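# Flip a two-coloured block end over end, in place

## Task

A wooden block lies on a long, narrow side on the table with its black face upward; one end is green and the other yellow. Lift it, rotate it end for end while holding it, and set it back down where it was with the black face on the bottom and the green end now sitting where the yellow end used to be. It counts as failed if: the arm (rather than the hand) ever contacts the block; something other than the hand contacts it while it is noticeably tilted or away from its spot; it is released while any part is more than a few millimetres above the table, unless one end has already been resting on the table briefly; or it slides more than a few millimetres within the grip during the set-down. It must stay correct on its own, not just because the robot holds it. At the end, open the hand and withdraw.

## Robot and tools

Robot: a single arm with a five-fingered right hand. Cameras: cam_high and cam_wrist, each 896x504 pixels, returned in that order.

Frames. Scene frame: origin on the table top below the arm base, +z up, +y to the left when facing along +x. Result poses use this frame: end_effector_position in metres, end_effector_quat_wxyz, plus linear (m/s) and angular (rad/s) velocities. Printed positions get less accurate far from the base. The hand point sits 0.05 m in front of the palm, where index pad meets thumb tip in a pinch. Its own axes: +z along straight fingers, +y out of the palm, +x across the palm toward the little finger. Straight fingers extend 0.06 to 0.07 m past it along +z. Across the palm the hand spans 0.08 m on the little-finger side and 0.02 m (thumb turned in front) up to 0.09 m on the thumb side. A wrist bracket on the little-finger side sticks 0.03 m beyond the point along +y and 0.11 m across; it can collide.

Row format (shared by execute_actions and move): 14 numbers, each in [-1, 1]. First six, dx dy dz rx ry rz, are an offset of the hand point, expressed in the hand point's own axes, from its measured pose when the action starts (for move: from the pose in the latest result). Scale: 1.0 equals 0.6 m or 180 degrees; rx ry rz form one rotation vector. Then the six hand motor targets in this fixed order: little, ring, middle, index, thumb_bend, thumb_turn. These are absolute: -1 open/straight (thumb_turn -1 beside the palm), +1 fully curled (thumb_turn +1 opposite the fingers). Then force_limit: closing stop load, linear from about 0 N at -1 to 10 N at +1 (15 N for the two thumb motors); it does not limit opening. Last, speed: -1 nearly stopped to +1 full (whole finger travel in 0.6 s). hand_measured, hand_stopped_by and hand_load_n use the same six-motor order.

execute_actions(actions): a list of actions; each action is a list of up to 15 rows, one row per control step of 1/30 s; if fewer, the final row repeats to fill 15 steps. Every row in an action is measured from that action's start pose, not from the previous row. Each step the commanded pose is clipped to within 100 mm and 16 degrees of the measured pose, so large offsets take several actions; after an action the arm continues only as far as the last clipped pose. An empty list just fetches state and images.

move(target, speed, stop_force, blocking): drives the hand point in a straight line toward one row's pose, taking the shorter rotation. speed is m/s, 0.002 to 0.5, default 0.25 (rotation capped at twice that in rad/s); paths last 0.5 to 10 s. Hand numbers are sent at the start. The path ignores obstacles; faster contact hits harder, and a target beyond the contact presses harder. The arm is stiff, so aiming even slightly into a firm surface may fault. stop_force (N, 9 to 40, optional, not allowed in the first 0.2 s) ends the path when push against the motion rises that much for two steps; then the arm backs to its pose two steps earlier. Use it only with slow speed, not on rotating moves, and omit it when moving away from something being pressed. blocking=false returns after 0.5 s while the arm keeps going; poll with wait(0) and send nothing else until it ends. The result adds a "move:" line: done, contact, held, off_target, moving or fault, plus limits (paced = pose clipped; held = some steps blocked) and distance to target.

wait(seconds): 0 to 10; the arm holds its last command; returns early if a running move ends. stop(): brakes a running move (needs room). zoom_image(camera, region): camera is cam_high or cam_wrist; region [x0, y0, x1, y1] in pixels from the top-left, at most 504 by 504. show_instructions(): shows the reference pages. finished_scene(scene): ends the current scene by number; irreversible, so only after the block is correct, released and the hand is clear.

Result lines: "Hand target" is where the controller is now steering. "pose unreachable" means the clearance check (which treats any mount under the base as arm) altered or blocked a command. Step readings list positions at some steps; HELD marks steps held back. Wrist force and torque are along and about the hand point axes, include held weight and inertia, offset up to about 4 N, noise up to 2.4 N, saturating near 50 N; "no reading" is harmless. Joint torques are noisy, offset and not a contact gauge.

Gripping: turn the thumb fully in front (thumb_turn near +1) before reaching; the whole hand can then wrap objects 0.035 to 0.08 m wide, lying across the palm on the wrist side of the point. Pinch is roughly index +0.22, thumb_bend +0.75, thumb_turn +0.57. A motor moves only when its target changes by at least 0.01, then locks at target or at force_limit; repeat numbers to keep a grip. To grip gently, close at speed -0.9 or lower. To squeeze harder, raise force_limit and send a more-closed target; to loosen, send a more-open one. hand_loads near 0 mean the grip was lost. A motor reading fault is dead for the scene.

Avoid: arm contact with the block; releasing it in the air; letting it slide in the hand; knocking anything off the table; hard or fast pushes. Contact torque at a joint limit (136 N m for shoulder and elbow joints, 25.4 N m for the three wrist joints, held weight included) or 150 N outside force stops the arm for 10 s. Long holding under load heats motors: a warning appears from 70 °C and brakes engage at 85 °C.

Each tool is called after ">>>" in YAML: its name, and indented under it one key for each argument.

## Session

>>> execute_actions:
  actions: []

Scene clock: 0.00 s.
end_effector_position=(-0.0062, +0.1687, +0.3823) hand_measured=(-1.000, -1.000, -1.000, -1.000, -1.000, -1.000) hand_load_n=(+0.0, +0.0, +0.0, +0.0, +0.0, +0.0) hand_stopped_by=(target, target, target, target, target, target) hand_force_limit=0.00 hand_speed=-0.80 end_effector_quat_wxyz=(-0.293, +0.848, -0.423, +0.124) end_effector_velocity=(-0.000, +0.001, +0.001) end_effector_angular_velocity=(+0.003, +0.001, -0.001)
Joint positions: [ 1.663 -1.797  1.852  1.281  2.204 -2.31 ]
Joint velocities: [ 0.     0.    -0.002 -0.001  0.     0.001]
Joint torques (N m, as the arm reports them, + toward a larger angle): no reading
Wrist force (N, on the end effector, along its own x y z axes, offset not removed): no reading
Wrist torque (N m, same axes, about the end effector's origin, offset not removed): no reading
Hand target: -0.006, +0.169, +0.382; -0.293, +0.848, -0.423, +0.124

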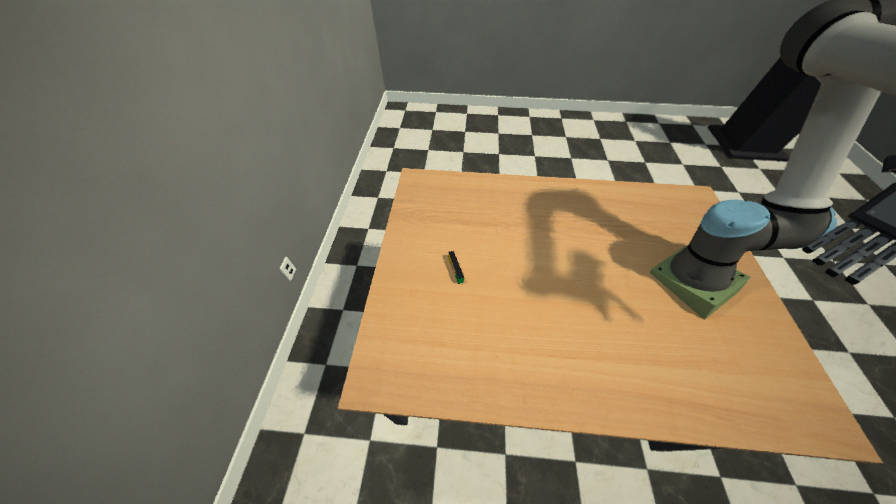

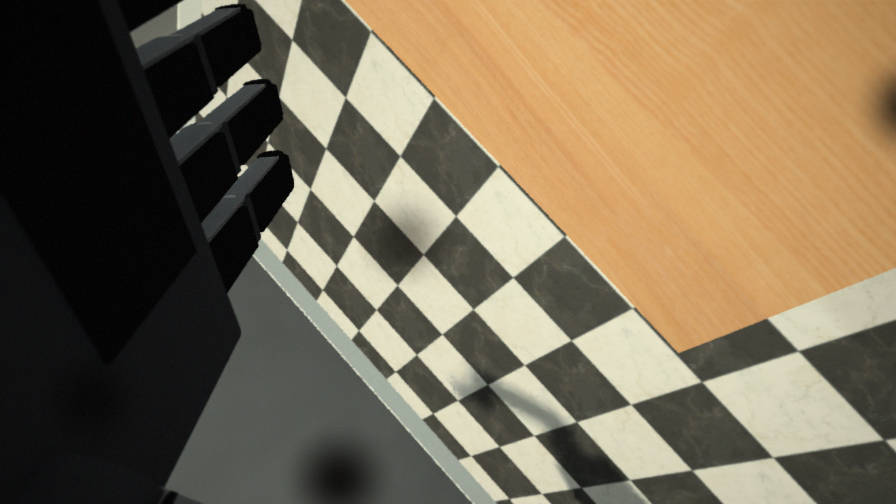

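>>> move:
  target: [0.89,-0.433,0.77,0.122,0.201,-0.154,-1,-1,-1,-0.8,0.5,0.57,1,0]
  speed: 0.15

Scene clock: 15.83 s.
end_effector_position=(+0.6994, +0.0500, +0.1506) hand_measured=(-1.000, -1.000, -1.000, -0.800, +0.500, +0.570) hand_load_n=(+0.0, +0.0, +0.0, +0.0, +0.0, +0.0) hand_stopped_by=(target, target, target, target, target, target) hand_force_limit=1.00 hand_speed=0.00 end_effector_quat_wxyz=(-0.263, +0.774, -0.250, +0.519) end_effector_velocity=(+0.002, -0.000, +0.000) end_effector_angular_velocity=(-0.001, -0.003, -0.000)
Joint positions: [-0.066 -1.336  1.79  -0.245  1.39  -4.2  ]
Joint velocities: [ 0.     0.004 -0.004 -0.002  0.    -0.   ]
Joint torques (N m, as the arm reports them, + toward a larger angle): [  2.85 -25.8  -29.78  -3.19  -2.39  -1.44]
Wrist force (N, on the end effector, along its own x y z axes, offset not removed): [-2.1 -2.7 0.4]
Wrist torque (N m, same axes, about the end effector's origin, offset not removed): [-0.59 0.27 -0.08]
Hand target: +0.700, +0.050, +0.151; -0.263, +0.774, -0.250, +0.519
Off the commanded pose: 0.000 m, 0 deg.
move: done

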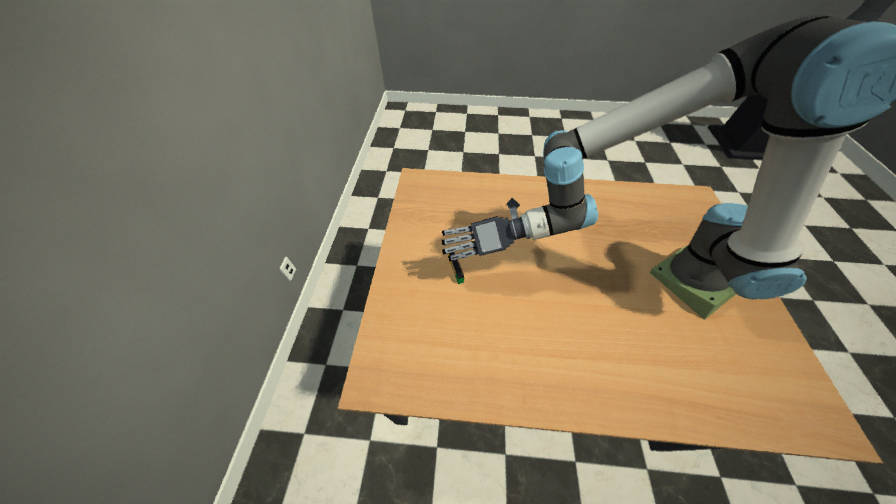

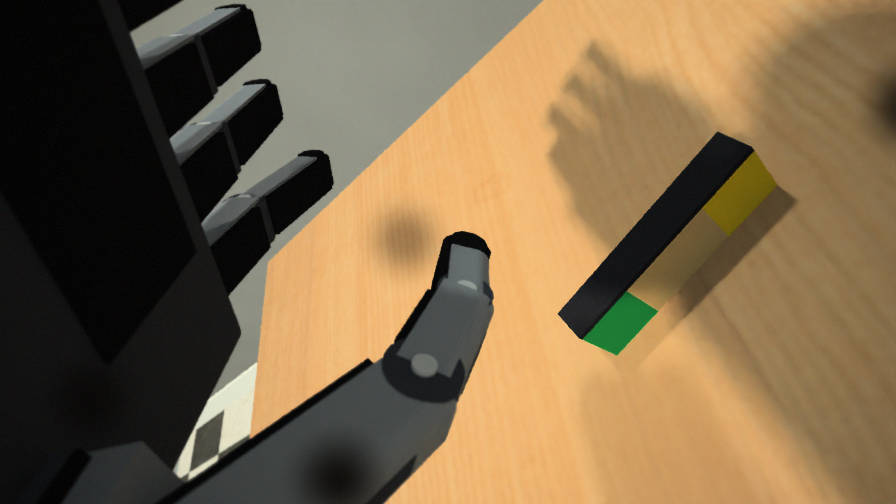

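>>> move:
  target: [-0.077,0.0767,0.0374,0,0,0,-1,-1,-1,-0.8,0.5,0.57,1,0]
  speed: 0.08

Scene clock: 19.10 s.
end_effector_position=(+0.6995, +0.0499, +0.0819) hand_measured=(-1.000, -1.000, -1.000, -0.800, +0.500, +0.570) hand_load_n=(+0.0, +0.0, +0.0, +0.0, +0.0, +0.0) hand_stopped_by=(target, target, target, target, target, target) hand_force_limit=1.00 hand_speed=0.00 end_effector_quat_wxyz=(-0.263, +0.774, -0.250, +0.519) end_effector_velocity=(+0.000, +0.001, -0.002) end_effector_angular_velocity=(-0.001, -0.001, +0.002)
Joint positions: [-0.095 -1.237  1.853 -0.406  1.361 -4.206]
Joint velocities: [ 0.     0.003  0.002 -0.006 -0.001 -0.001]
Joint torques (N m, as the arm reports them, + toward a larger angle): [  3.56 -29.17  -0.48  -2.38  -2.07  -1.71]
Wrist force (N, on the end effector, along its own x y z axes, offset not removed): [-0.9 0.9 -2.3]
Wrist torque (N m, same axes, about the end effector's origin, offset not removed): [0.26 0.49 0.17]
Hand target: +0.700, +0.050, +0.082; -0.263, +0.774, -0.250, +0.519
Off the commanded pose: 0.000 m, 0 deg.
move: done

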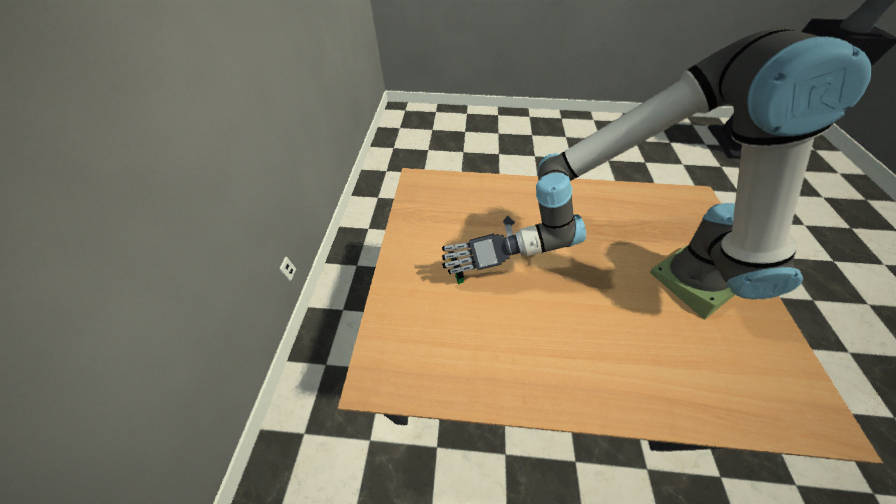

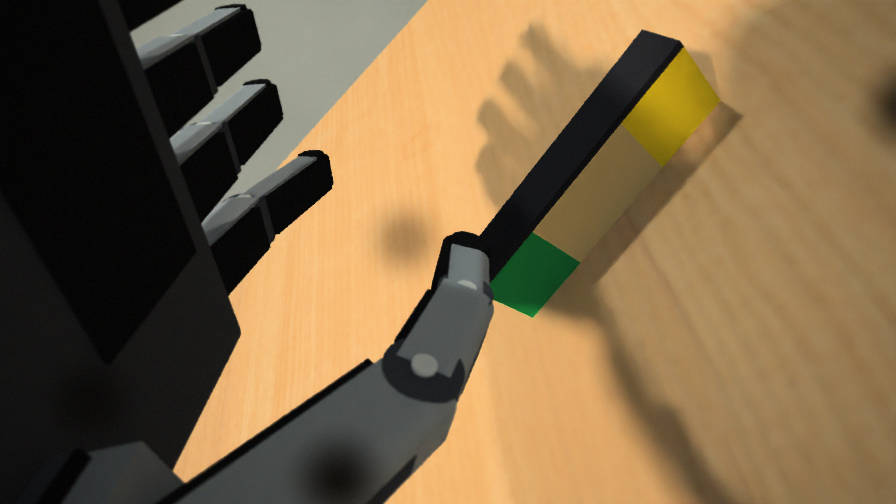

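>>> move:
  target: [0.016,-0.002,0.036,0,0,0,-1,-1,-1,-0.8,0.5,0.57,1,0]
  speed: 0.05

>>> move:
  target: [-0.0633,0.0528,0.0385,0,0,0,-1,-1,-1,-0.8,0.5,0.57,1,0]
  speed: 0.03
  stop_force: 12

Scene clock: 25.43 s.
end_effector_position=(+0.7229, +0.0477, +0.0821) hand_measured=(-1.000, -1.000, -1.000, -0.800, +0.500, +0.570) hand_load_n=(+0.0, +0.0, +0.0, +0.0, +0.0, +0.0) hand_stopped_by=(target, target, target, target, target, target) hand_force_limit=1.00 hand_speed=0.00 end_effector_quat_wxyz=(-0.263, +0.774, -0.250, +0.519) end_effector_velocity=(+0.003, -0.000, +0.001) end_effector_angular_velocity=(+0.001, -0.001, -0.000)
Joint positions: [-0.093 -1.196  1.781 -0.375  1.363 -4.206]
Joint velocities: [-0.     0.003 -0.009  0.004 -0.     0.001]
Joint torques (N m, as the arm reports them, + toward a larger angle): [ 16.19 -31.36 -26.81   2.16   0.72   1.66]
Wrist force (N, on the end effector, along its own x y z axes, offset not removed): [-1.7 -0.6 -1.9]
Wrist torque (N m, same axes, about the end effector's origin, offset not removed): [-0.29 0.11 0.08]
Hand target: +0.723, +0.048, +0.082; -0.263, +0.774, -0.250, +0.519
Off the commanded pose: 0.000 m, 0 deg.
move: done

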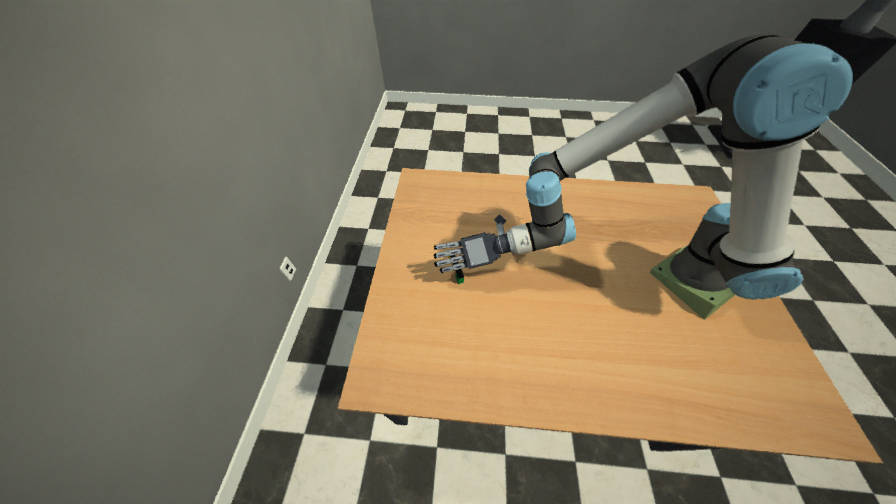

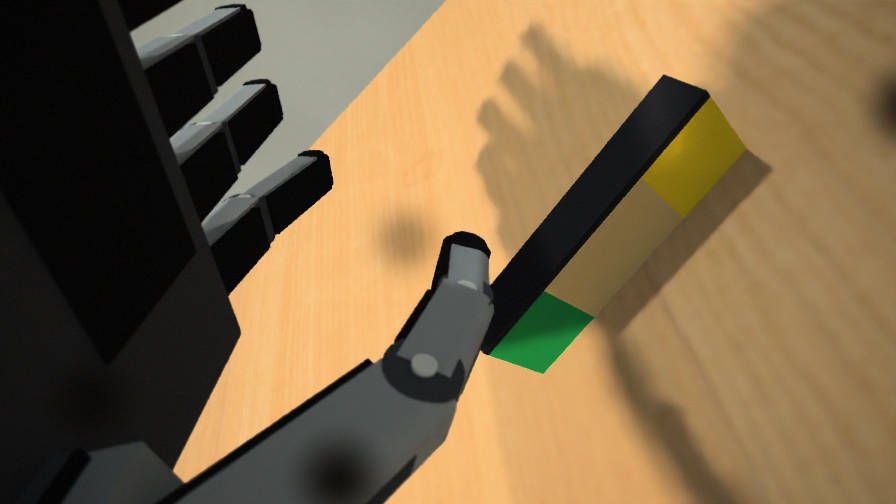

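Scene clock: 27.57 s.
end_effector_position=(+0.7280, +0.0529, +0.0282) hand_measured=(-1.000, -1.000, -1.000, -0.800, +0.500, +0.570) hand_load_n=(+0.0, +0.0, +0.0, +0.0, +0.0, +0.0) hand_stopped_by=(target, target, target, target, target, target) hand_force_limit=1.00 hand_speed=0.00 end_effector_quat_wxyz=(-0.263, +0.774, -0.250, +0.519) end_effector_velocity=(-0.001, +0.001, -0.003) end_effector_angular_velocity=(-0.001, +0.003, +0.002)
Joint positions: [-0.102 -1.096  1.792 -0.486  1.354 -4.208]
Joint velocities: [ 0.     0.003  0.002 -0.002 -0.001 -0.002]
Joint torques (N m, as the arm reports them, + toward a larger angle): [  3.13 -31.87  -1.14  -3.34  -1.94  -1.65]
Wrist force (N, on the end effector, along its own x y z axes, offset not removed): [1.4 -1.3 -4.1]
Wrist torque (N m, same axes, about the end effector's origin, offset not removed): [-0.10 -0.01 0.32]
Hand target: +0.728, +0.053, +0.028; -0.263, +0.774, -0.250, +0.519
Off the commanded pose: 0.000 m, 0 deg.
move: done

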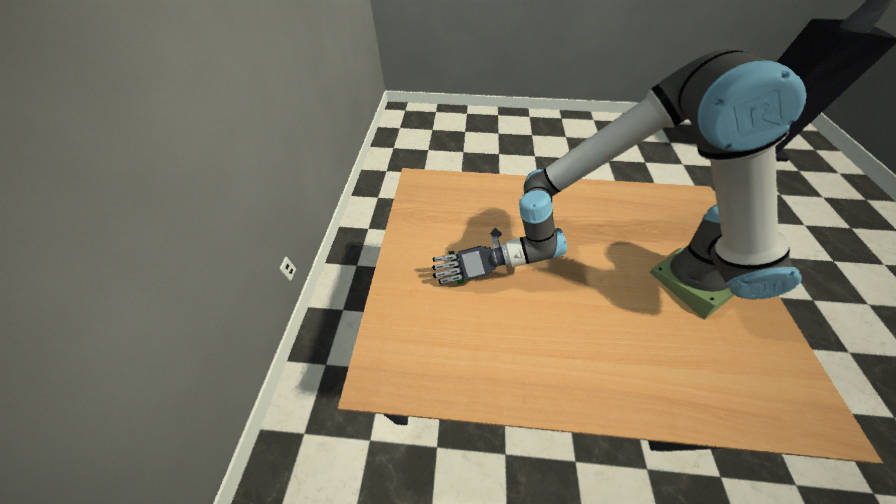

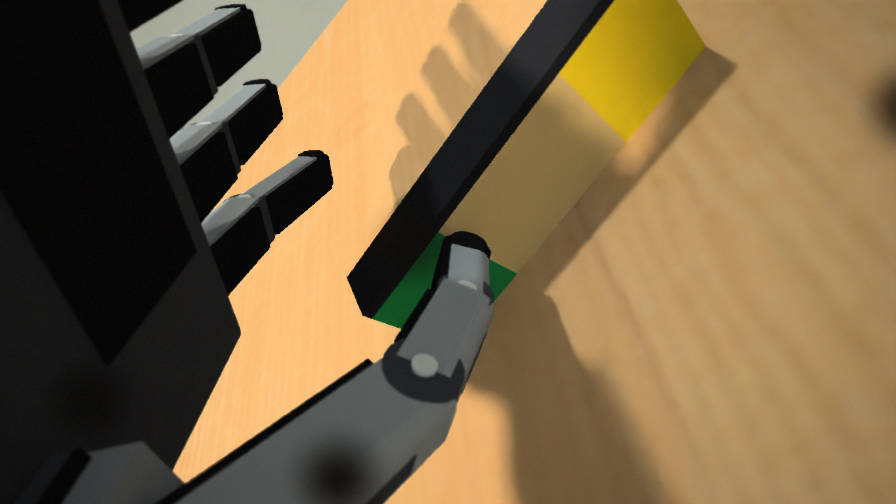

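>>> move:
  target: [-0.0022,0.0022,0.0011,0,0,0,-1,-1,-1,-0.2,0.5,0.57,1,-0.3]
  speed: 0.01

>>> move:
  target: [0,0,0,0,0,0,-1,-1,-1,0.4,0.5,0.57,1,-0.9]

>>> move:
  target: [0,0,0,0,0,0,-1,-1,-1,0.4,0.55,0.57,1,-0.95]

>>> move:
  target: [0.0034,-0.0034,-0.0016,0,0,0,-1,-1,-1,0.4,0.55,0.57,1,-0.95]
  speed: 0.004

Scene clock: 31.40 s.
end_effector_position=(+0.7281, +0.0529, +0.0262) hand_measured=(-1.000, -1.000, -1.000, -0.200, +0.500, +0.570) hand_load_n=(+0.0, +0.0, +0.0, +0.0, +0.0, +0.0) hand_stopped_by=(target, target, target, target, target, target) hand_force_limit=1.00 hand_speed=-0.30 end_effector_quat_wxyz=(-0.263, +0.774, -0.250, +0.519) end_effector_velocity=(+0.000, -0.000, -0.000) end_effector_angular_velocity=(+0.000, +0.000, -0.000)
Joint positions: [-0.103 -1.092  1.793 -0.49   1.354 -4.208]
Joint velocities: [-0.  0. -0.  0. -0.  0.]
Joint torques (N m, as the arm reports them, + toward a larger angle): [  2.09 -32.25   0.13  -2.76  -2.11  -1.79]
Wrist force (N, on the end effector, along its own x y z axes, offset not removed): [-0.2 3.4 -3.5]
Wrist torque (N m, same axes, about the end effector's origin, offset not removed): [0.49 0.37 0.40]
Hand target: +0.728, +0.053, +0.026; -0.263, +0.774, -0.250, +0.519
Off the commanded pose: 0.000 m, 0 deg.
move: done

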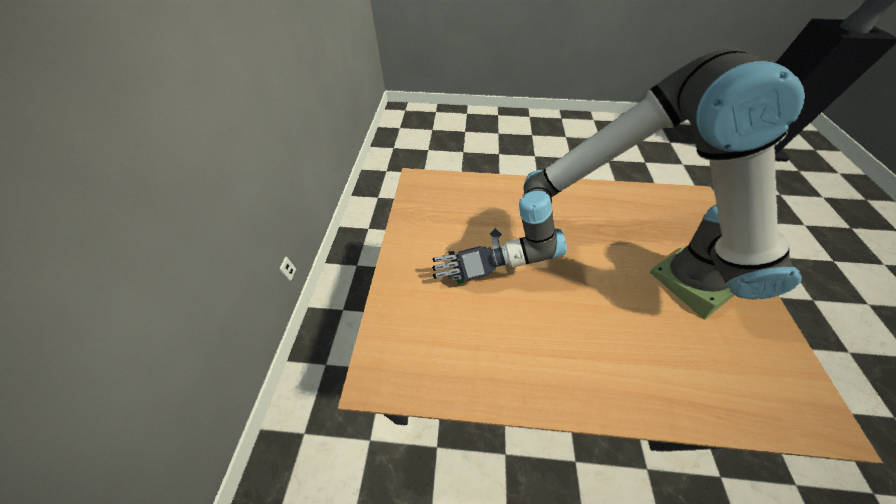

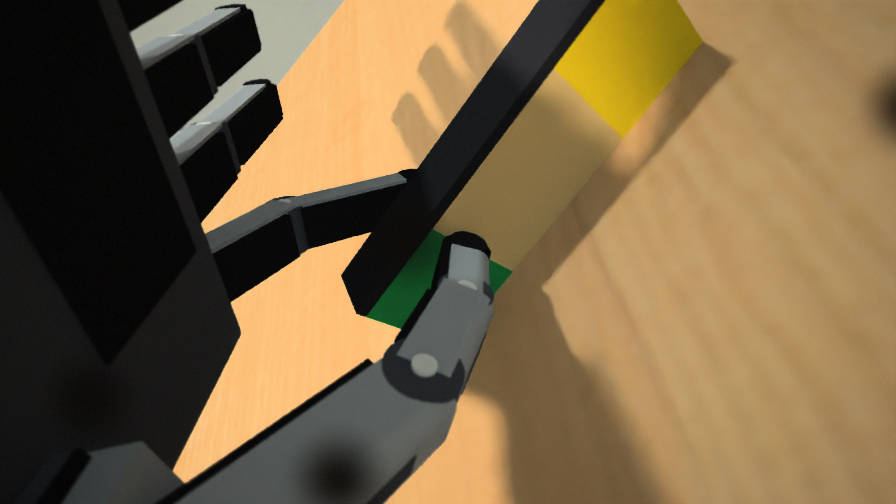

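Scene clock: 32.97 s.
end_effector_position=(+0.7281, +0.0529, +0.0262) hand_measured=(-1.000, -1.000, -1.000, +0.014, +0.498, +0.570) hand_load_n=(+0.0, +0.0, +0.0, +9.5, +2.5, -1.0) hand_stopped_by=(target, target, target, force, target, target) hand_force_limit=1.00 hand_speed=-0.90 end_effector_quat_wxyz=(-0.263, +0.774, -0.250, +0.519) end_effector_velocity=(-0.001, -0.000, -0.001) end_effector_angular_velocity=(+0.000, +0.002, -0.000)
Joint positions: [-0.103 -1.092  1.793 -0.49   1.354 -4.208]
Joint velocities: [-0.001  0.     0.     0.002 -0.     0.   ]
Joint torques (N m, as the arm reports them, + toward a larger angle): [  4.44 -38.87  -0.93  -1.59  -1.75  -1.83]
Wrist force (N, on the end effector, along its own x y z axes, offset not removed): [0.6 0.9 -5.0]
Wrist torque (N m, same axes, about the end effector's origin, offset not removed): [0.53 0.40 0.39]
Hand target: +0.728, +0.053, +0.026; -0.263, +0.774, -0.250, +0.519
Off the commanded pose: 0.000 m, 0 deg.
move: done

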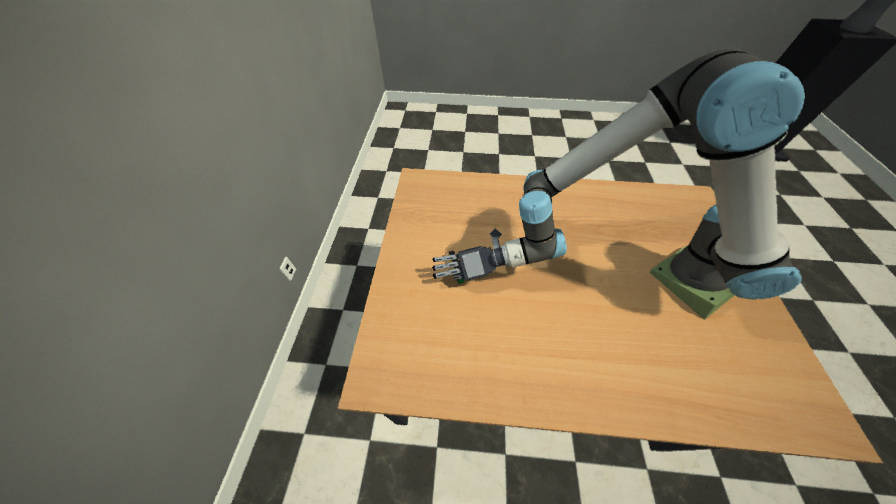

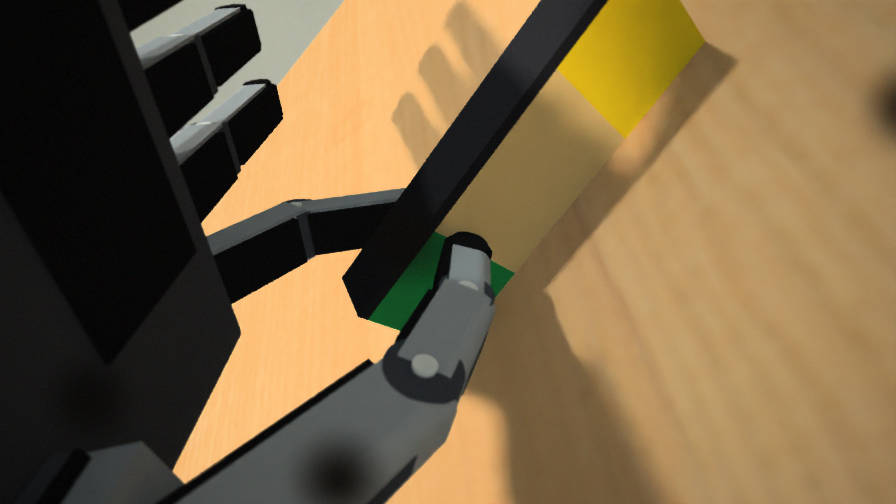

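Scene clock: 34.10 s.
end_effector_position=(+0.7281, +0.0529, +0.0262) hand_measured=(-1.000, -1.000, -1.000, +0.014, +0.544, +0.570) hand_load_n=(+0.0, +0.0, +0.0, +12.0, +5.0, -0.5) hand_stopped_by=(target, target, target, force, moving, target) hand_force_limit=1.00 hand_speed=-0.95 end_effector_quat_wxyz=(-0.263, +0.774, -0.250, +0.519) end_effector_velocity=(+0.000, -0.000, +0.000) end_effector_angular_velocity=(-0.002, -0.002, +0.000)
Joint positions: [-0.103 -1.092  1.793 -0.49   1.354 -4.208]
Joint velocities: [-0.    -0.    -0.    -0.001  0.    -0.002]
Joint torques (N m, as the arm reports them, + toward a larger angle): [  3.61 -39.45  -1.76  -1.56  -1.71  -1.75]
Wrist force (N, on the end effector, along its own x y z axes, offset not removed): [1.9 -0.5 -2.5]
Wrist torque (N m, same axes, about the end effector's origin, offset not removed): [-0.22 -0.27 0.12]
Hand target: +0.728, +0.053, +0.026; -0.263, +0.774, -0.250, +0.519
Off the commanded pose: 0.000 m, 0 deg.
move: done

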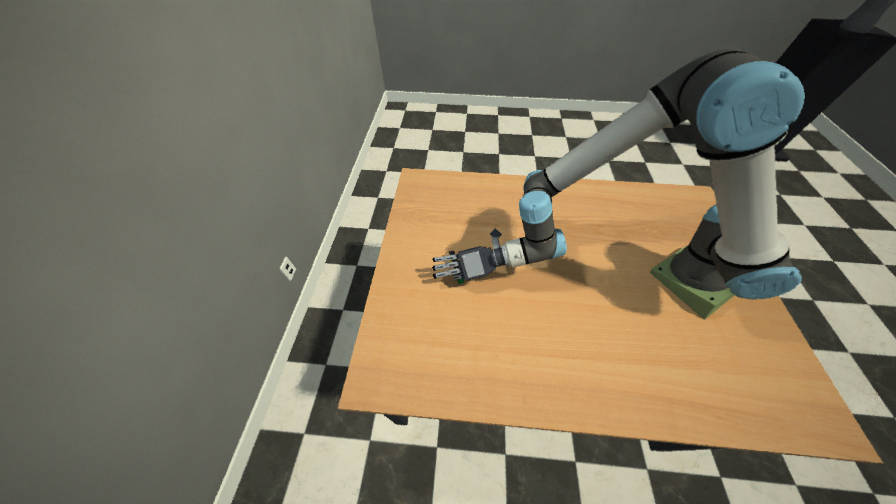

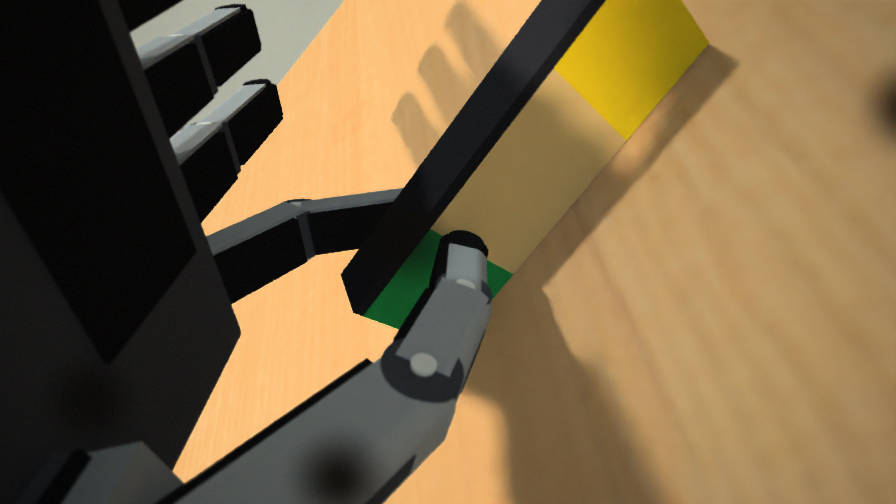

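Scene clock: 35.07 s.
end_effector_position=(+0.7281, +0.0529, +0.0292) hand_measured=(-1.000, -1.000, -1.000, +0.014, +0.542, +0.570) hand_load_n=(+0.0, +0.0, +0.0, +12.0, +5.0, -0.5) hand_stopped_by=(target, target, target, force, target, target) hand_force_limit=1.00 hand_speed=-0.95 end_effector_quat_wxyz=(-0.263, +0.774, -0.250, +0.519) end_effector_velocity=(-0.000, -0.000, +0.001) end_effector_angular_velocity=(-0.000, +0.000, -0.000)
Joint positions: [-0.102 -1.098  1.792 -0.483  1.355 -4.208]
Joint velocities: [-0.    -0.001 -0.     0.002  0.    -0.   ]
Joint torques (N m, as the arm reports them, + toward a larger angle): [ 15.93 -52.08 -26.16   1.84   0.58   1.57]
Wrist force (N, on the end effector, along its own x y z axes, offset not removed): [-2.6 0.7 -2.2]
Wrist torque (N m, same axes, about the end effector's origin, offset not removed): [0.01 0.35 0.08]
Hand target: +0.728, +0.053, +0.029; -0.263, +0.774, -0.250, +0.519
Off the commanded pose: 0.000 m, 0 deg.
move: done

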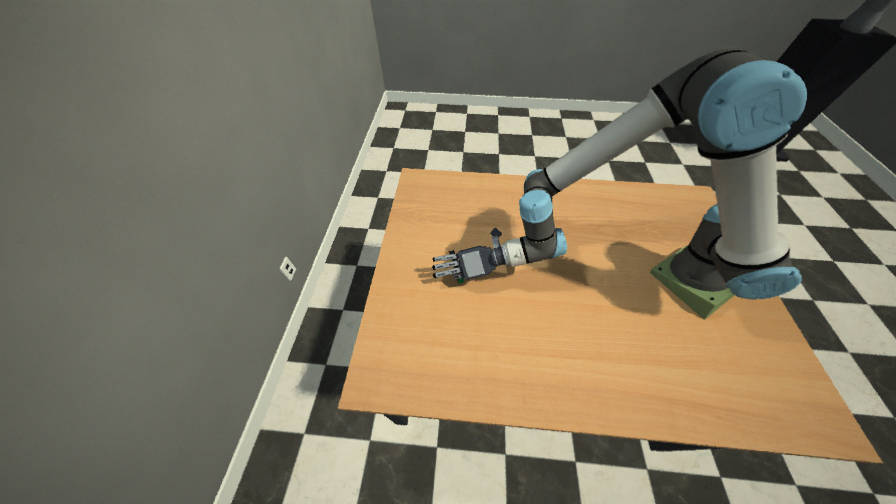

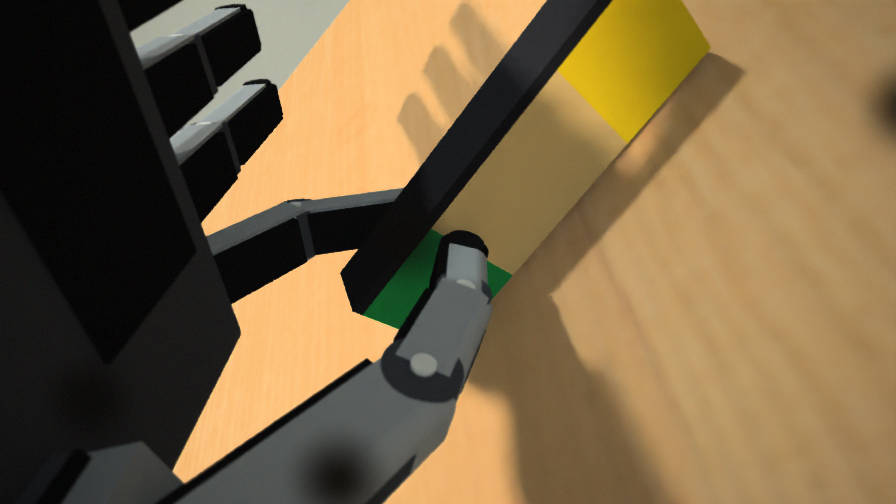

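Slight droop; check another 3 mm.

>>> move:
  target: [0.0034,-0.0034,-0.0016,0,0,0,-1,-1,-1,0.4,0.58,0.57,1,-0.95]
  speed: 0.003

Scene clock: 37.80 s.
end_effector_position=(+0.7281, +0.0529, +0.0322) hand_measured=(-1.000, -1.000, -1.000, +0.014, +0.570, +0.570) hand_load_n=(+0.0, +0.0, +0.0, +14.0, +5.5, -1.0) hand_stopped_by=(target, target, target, force, stalled, target) hand_force_limit=1.00 hand_speed=-0.95 end_effector_quat_wxyz=(-0.263, +0.774, -0.250, +0.519) end_effector_velocity=(+0.001, +0.000, +0.001) end_effector_angular_velocity=(+0.001, -0.002, -0.000)
Joint positions: [-0.101 -1.103  1.79  -0.477  1.356 -4.208]
Joint velocities: [ 0.001 -0.001 -0.001  0.    -0.     0.001]
Joint torques (N m, as the arm reports them, + toward a larger angle): [ 16.32 -51.17 -27.92   1.49   0.88   1.72]
Wrist force (N, on the end effector, along its own x y z axes, offset not removed): [1.5 1.7 -3.5]
Wrist torque (N m, same axes, about the end effector's origin, offset not removed): [0.07 -0.03 0.26]
Hand target: +0.728, +0.053, +0.032; -0.263, +0.774, -0.250, +0.519
Off the commanded pose: 0.000 m, 0 deg.
move: done

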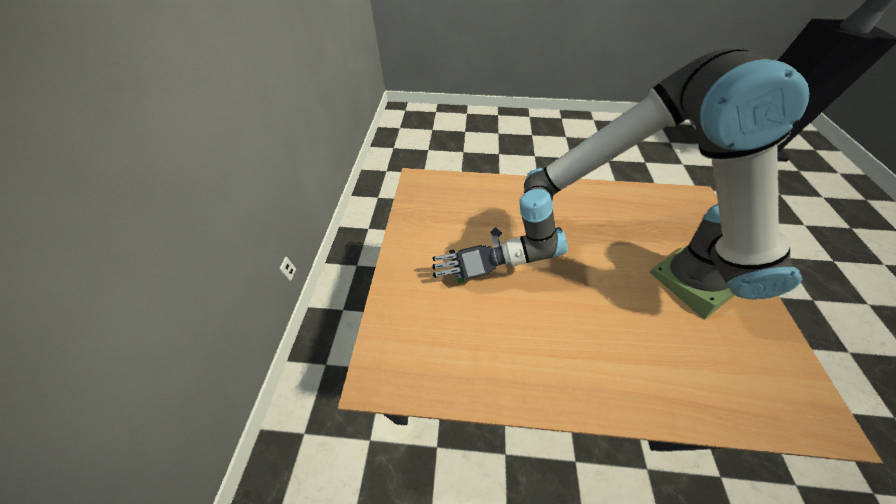

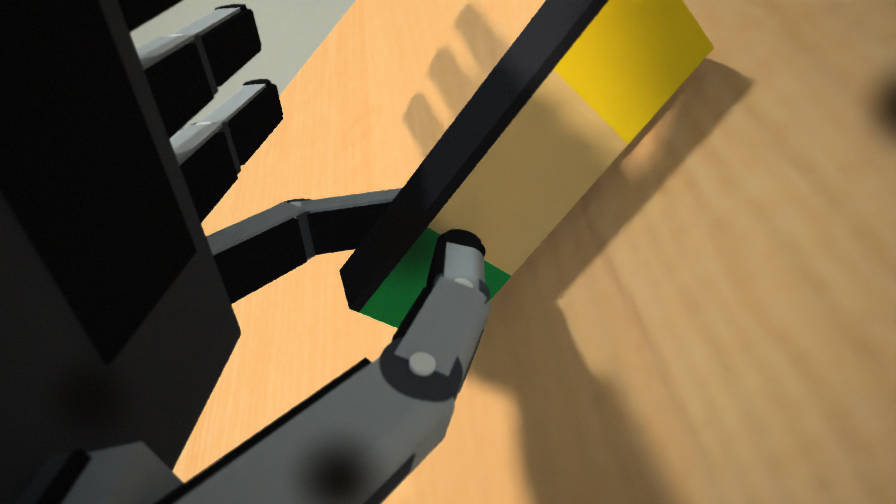

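>>> move:
  target: [0.017,-0.017,-0.008,0,0,0,-1,-1,-1,0.4,0.58,0.57,1,-0.95]
  speed: 0.01

>>> move:
  target: [0.156,-0.156,-0.076,0,0,0,-1,-1,-1,0.4,0.58,0.57,1,-0.95]
  speed: 0.08

>>> move:
  target: [0,0,0,0,0,0,-1,-1,-1,-0.008,0.58,0.57,1,-0.98]

>>> wait:
  seconds: 3

Scene clock: 42.97 s.
end_effector_position=(+0.7282, +0.0530, +0.0472) hand_measured=(-1.000, -1.000, -1.000, +0.014, +0.570, +0.570) hand_load_n=(+0.0, +0.0, +0.0, +14.0, +5.5, -1.0) hand_stopped_by=(target, target, target, force, stalled, target) hand_force_limit=1.00 hand_speed=-0.95 end_effector_quat_wxyz=(-0.263, +0.774, -0.250, +0.519) end_effector_velocity=(-0.000, +0.000, +0.001) end_effector_angular_velocity=(-0.000, +0.001, +0.001)
Joint positions: [-0.095 -1.128  1.783 -0.445  1.362 -4.206]
Joint velocities: [ 0.001 -0.003 -0.001  0.004  0.    -0.001]
Joint torques (N m, as the arm reports them, + toward a larger angle): [ 15.02 -54.1  -29.67   1.81   0.51   1.72]
Wrist force (N, on the end effector, along its own x y z axes, offset not removed): [3.3 -0.4 -5.5]
Wrist torque (N m, same axes, about the end effector's origin, offset not removed): [0.03 -0.25 0.37]
Hand target: +0.728, +0.053, +0.047; -0.263, +0.774, -0.250, +0.519
Off the commanded pose: 0.000 m, 0 deg.
move: done

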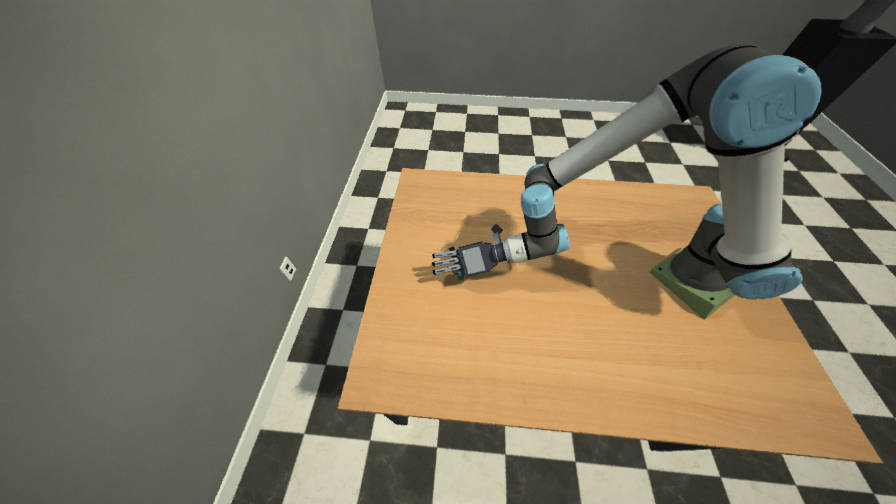

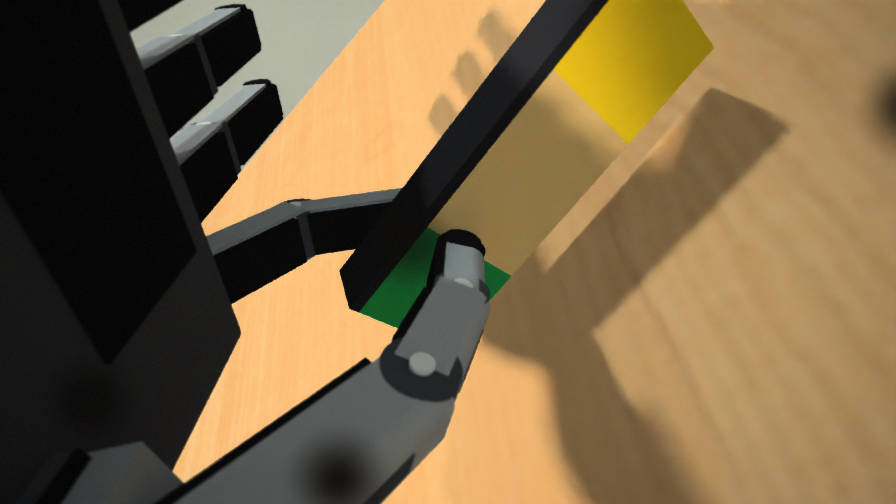

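Scene clock: 45.13 s.
end_effector_position=(+0.7278, +0.0534, +0.1870) hand_measured=(-1.000, -1.000, -1.000, +0.014, +0.570, +0.570) hand_load_n=(+0.0, +0.0, +0.0, +14.0, +5.5, -1.0) hand_stopped_by=(target, target, target, force, stalled, target) hand_force_limit=1.00 hand_speed=-0.95 end_effector_quat_wxyz=(-0.264, +0.774, -0.250, +0.519) end_effector_velocity=(-0.000, +0.000, +0.002) end_effector_angular_velocity=(+0.001, +0.001, -0.000)
Joint positions: [-0.037 -1.315  1.656 -0.133  1.419 -4.194]
Joint velocities: [ 0.001 -0.002 -0.003  0.005  0.001  0.001]
Joint torques (N m, as the arm reports them, + toward a larger angle): [ 15.04 -47.96 -31.98   1.3    0.97   1.83]
Wrist force (N, on the end effector, along its own x y z axes, offset not removed): [-0.6 2.7 0.4]
Wrist torque (N m, same axes, about the end effector's origin, offset not removed): [0.36 0.29 0.40]
Hand target: +0.728, +0.053, +0.187; -0.263, +0.774, -0.250, +0.519
Off the commanded pose: 0.000 m, 0 deg.
move: done

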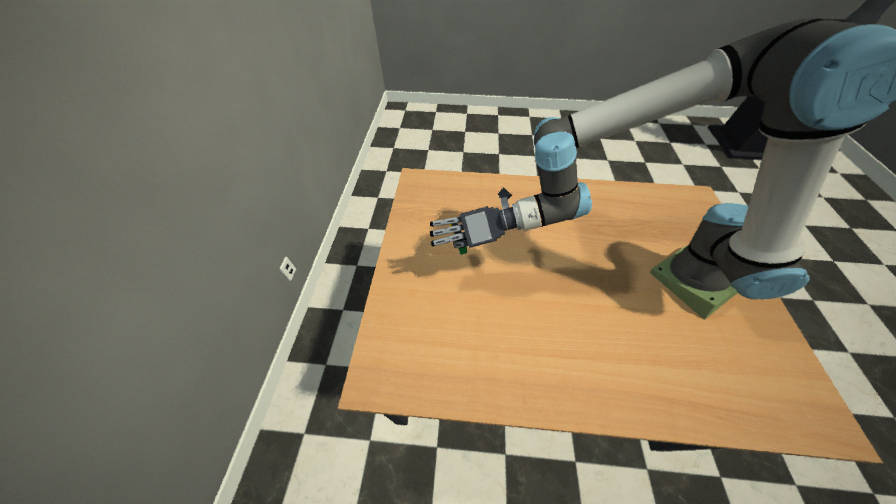

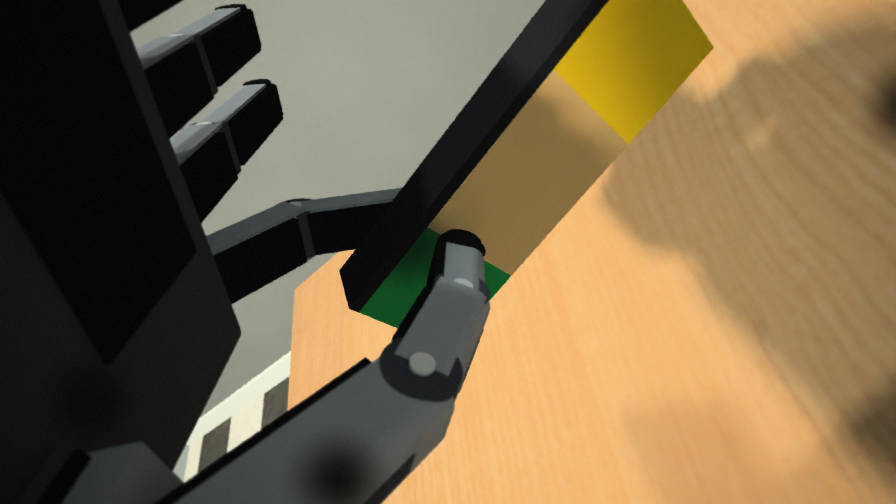

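Scene clock: 45.97 s.
end_effector_position=(+0.7279, +0.0534, +0.1871) hand_measured=(-1.000, -1.000, -1.000, -0.008, +0.572, +0.570) hand_load_n=(+0.0, +0.0, +0.0, +5.5, +2.5, +0.0) hand_stopped_by=(target, target, target, moving, stalled, target) hand_force_limit=1.00 hand_speed=-0.98 end_effector_quat_wxyz=(-0.264, +0.774, -0.250, +0.519) end_effector_velocity=(+0.000, +0.000, +0.001) end_effector_angular_velocity=(+0.000, -0.002, +0.000)
Joint positions: [-0.037 -1.315  1.656 -0.133  1.419 -4.194]
Joint velocities: [ 0.    -0.    -0.    -0.001 -0.     0.   ]
Joint torques (N m, as the arm reports them, + toward a larger angle): [  8.3  -28.01  -4.75  -2.68  -0.87   1.54]
Wrist force (N, on the end effector, along its own x y z axes, offset not removed): [-2.3 -1.2 -0.9]
Wrist torque (N m, same axes, about the end effector's origin, offset not removed): [-0.28 0.49 0.01]
Hand target: +0.728, +0.053, +0.187; -0.264, +0.774, -0.250, +0.519
Off the commanded pose: 0.000 m, 0 deg.
move: done

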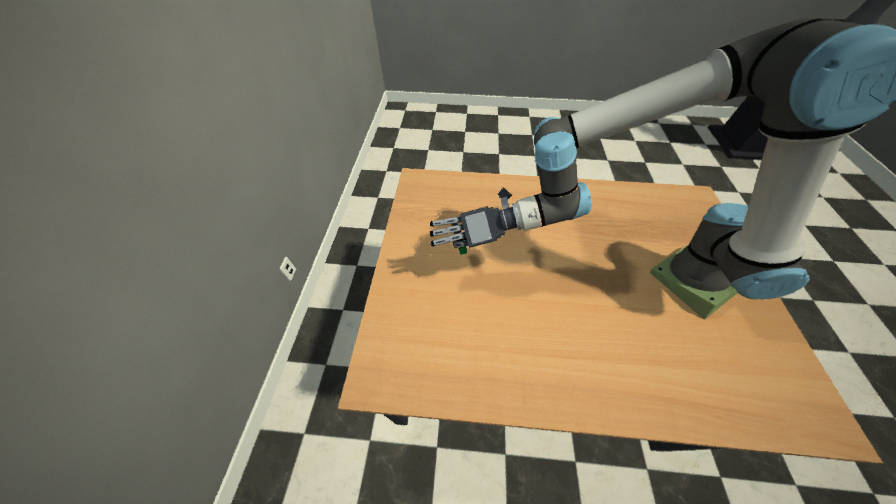

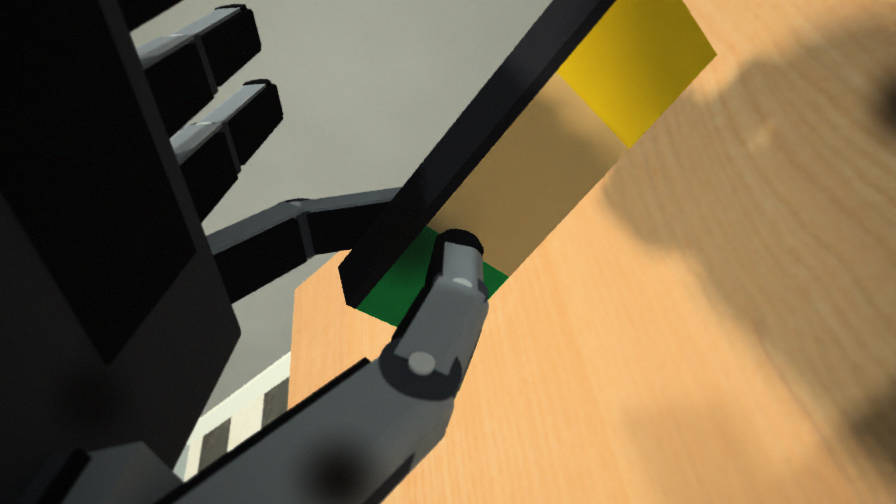

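Scene clock: 48.97 s.
end_effector_position=(+0.7278, +0.0534, +0.1870) hand_measured=(-1.000, -1.000, -1.000, -0.010, +0.572, +0.570) hand_load_n=(+0.0, +0.0, +0.0, +5.5, +2.0, +0.0) hand_stopped_by=(target, target, target, target, stalled, target) hand_force_limit=1.00 hand_speed=-0.98 end_effector_quat_wxyz=(-0.264, +0.774, -0.250, +0.519) end_effector_velocity=(-0.001, +0.000, -0.001) end_effector_angular_velocity=(+0.002, +0.002, +0.000)
Joint positions: [-0.037 -1.315  1.656 -0.133  1.419 -4.194]
Joint velocities: [-0.    -0.     0.002  0.    -0.001  0.002]
Joint torques (N m, as the arm reports them, + toward a larger angle): [  2.92 -28.16  -3.81  -2.9   -2.16   0.7 ]
Wrist force (N, on the end effector, along its own x y z axes, offset not removed): [-0.3 0.6 -0.2]
Wrist torque (N m, same axes, about the end effector's origin, offset not removed): [0.20 0.26 0.26]
Hand target: +0.728, +0.053, +0.187; -0.264, +0.774, -0.250, +0.519
Off the commanded pose: 0.000 m, 0 deg.
wait: 3.00 s; at rest by 0.17 s

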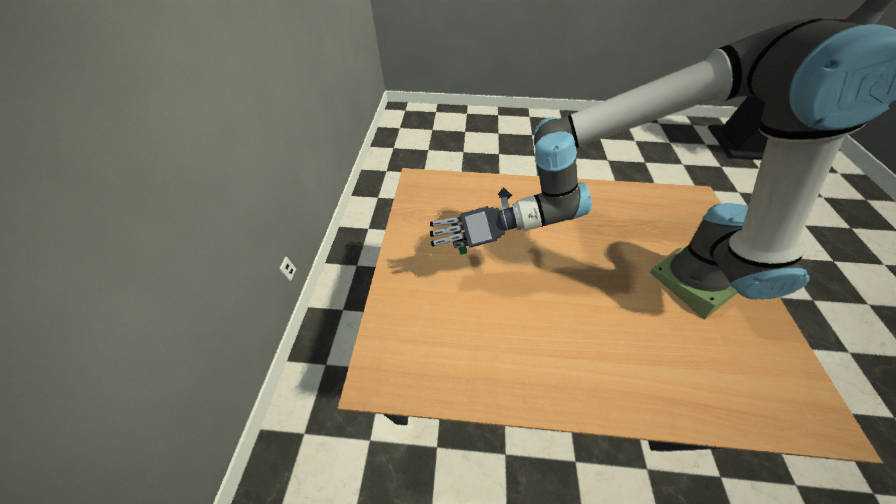

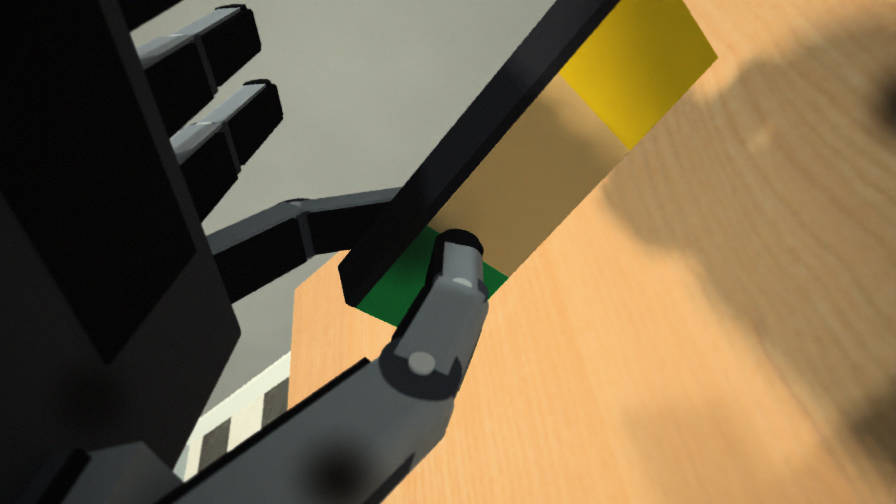

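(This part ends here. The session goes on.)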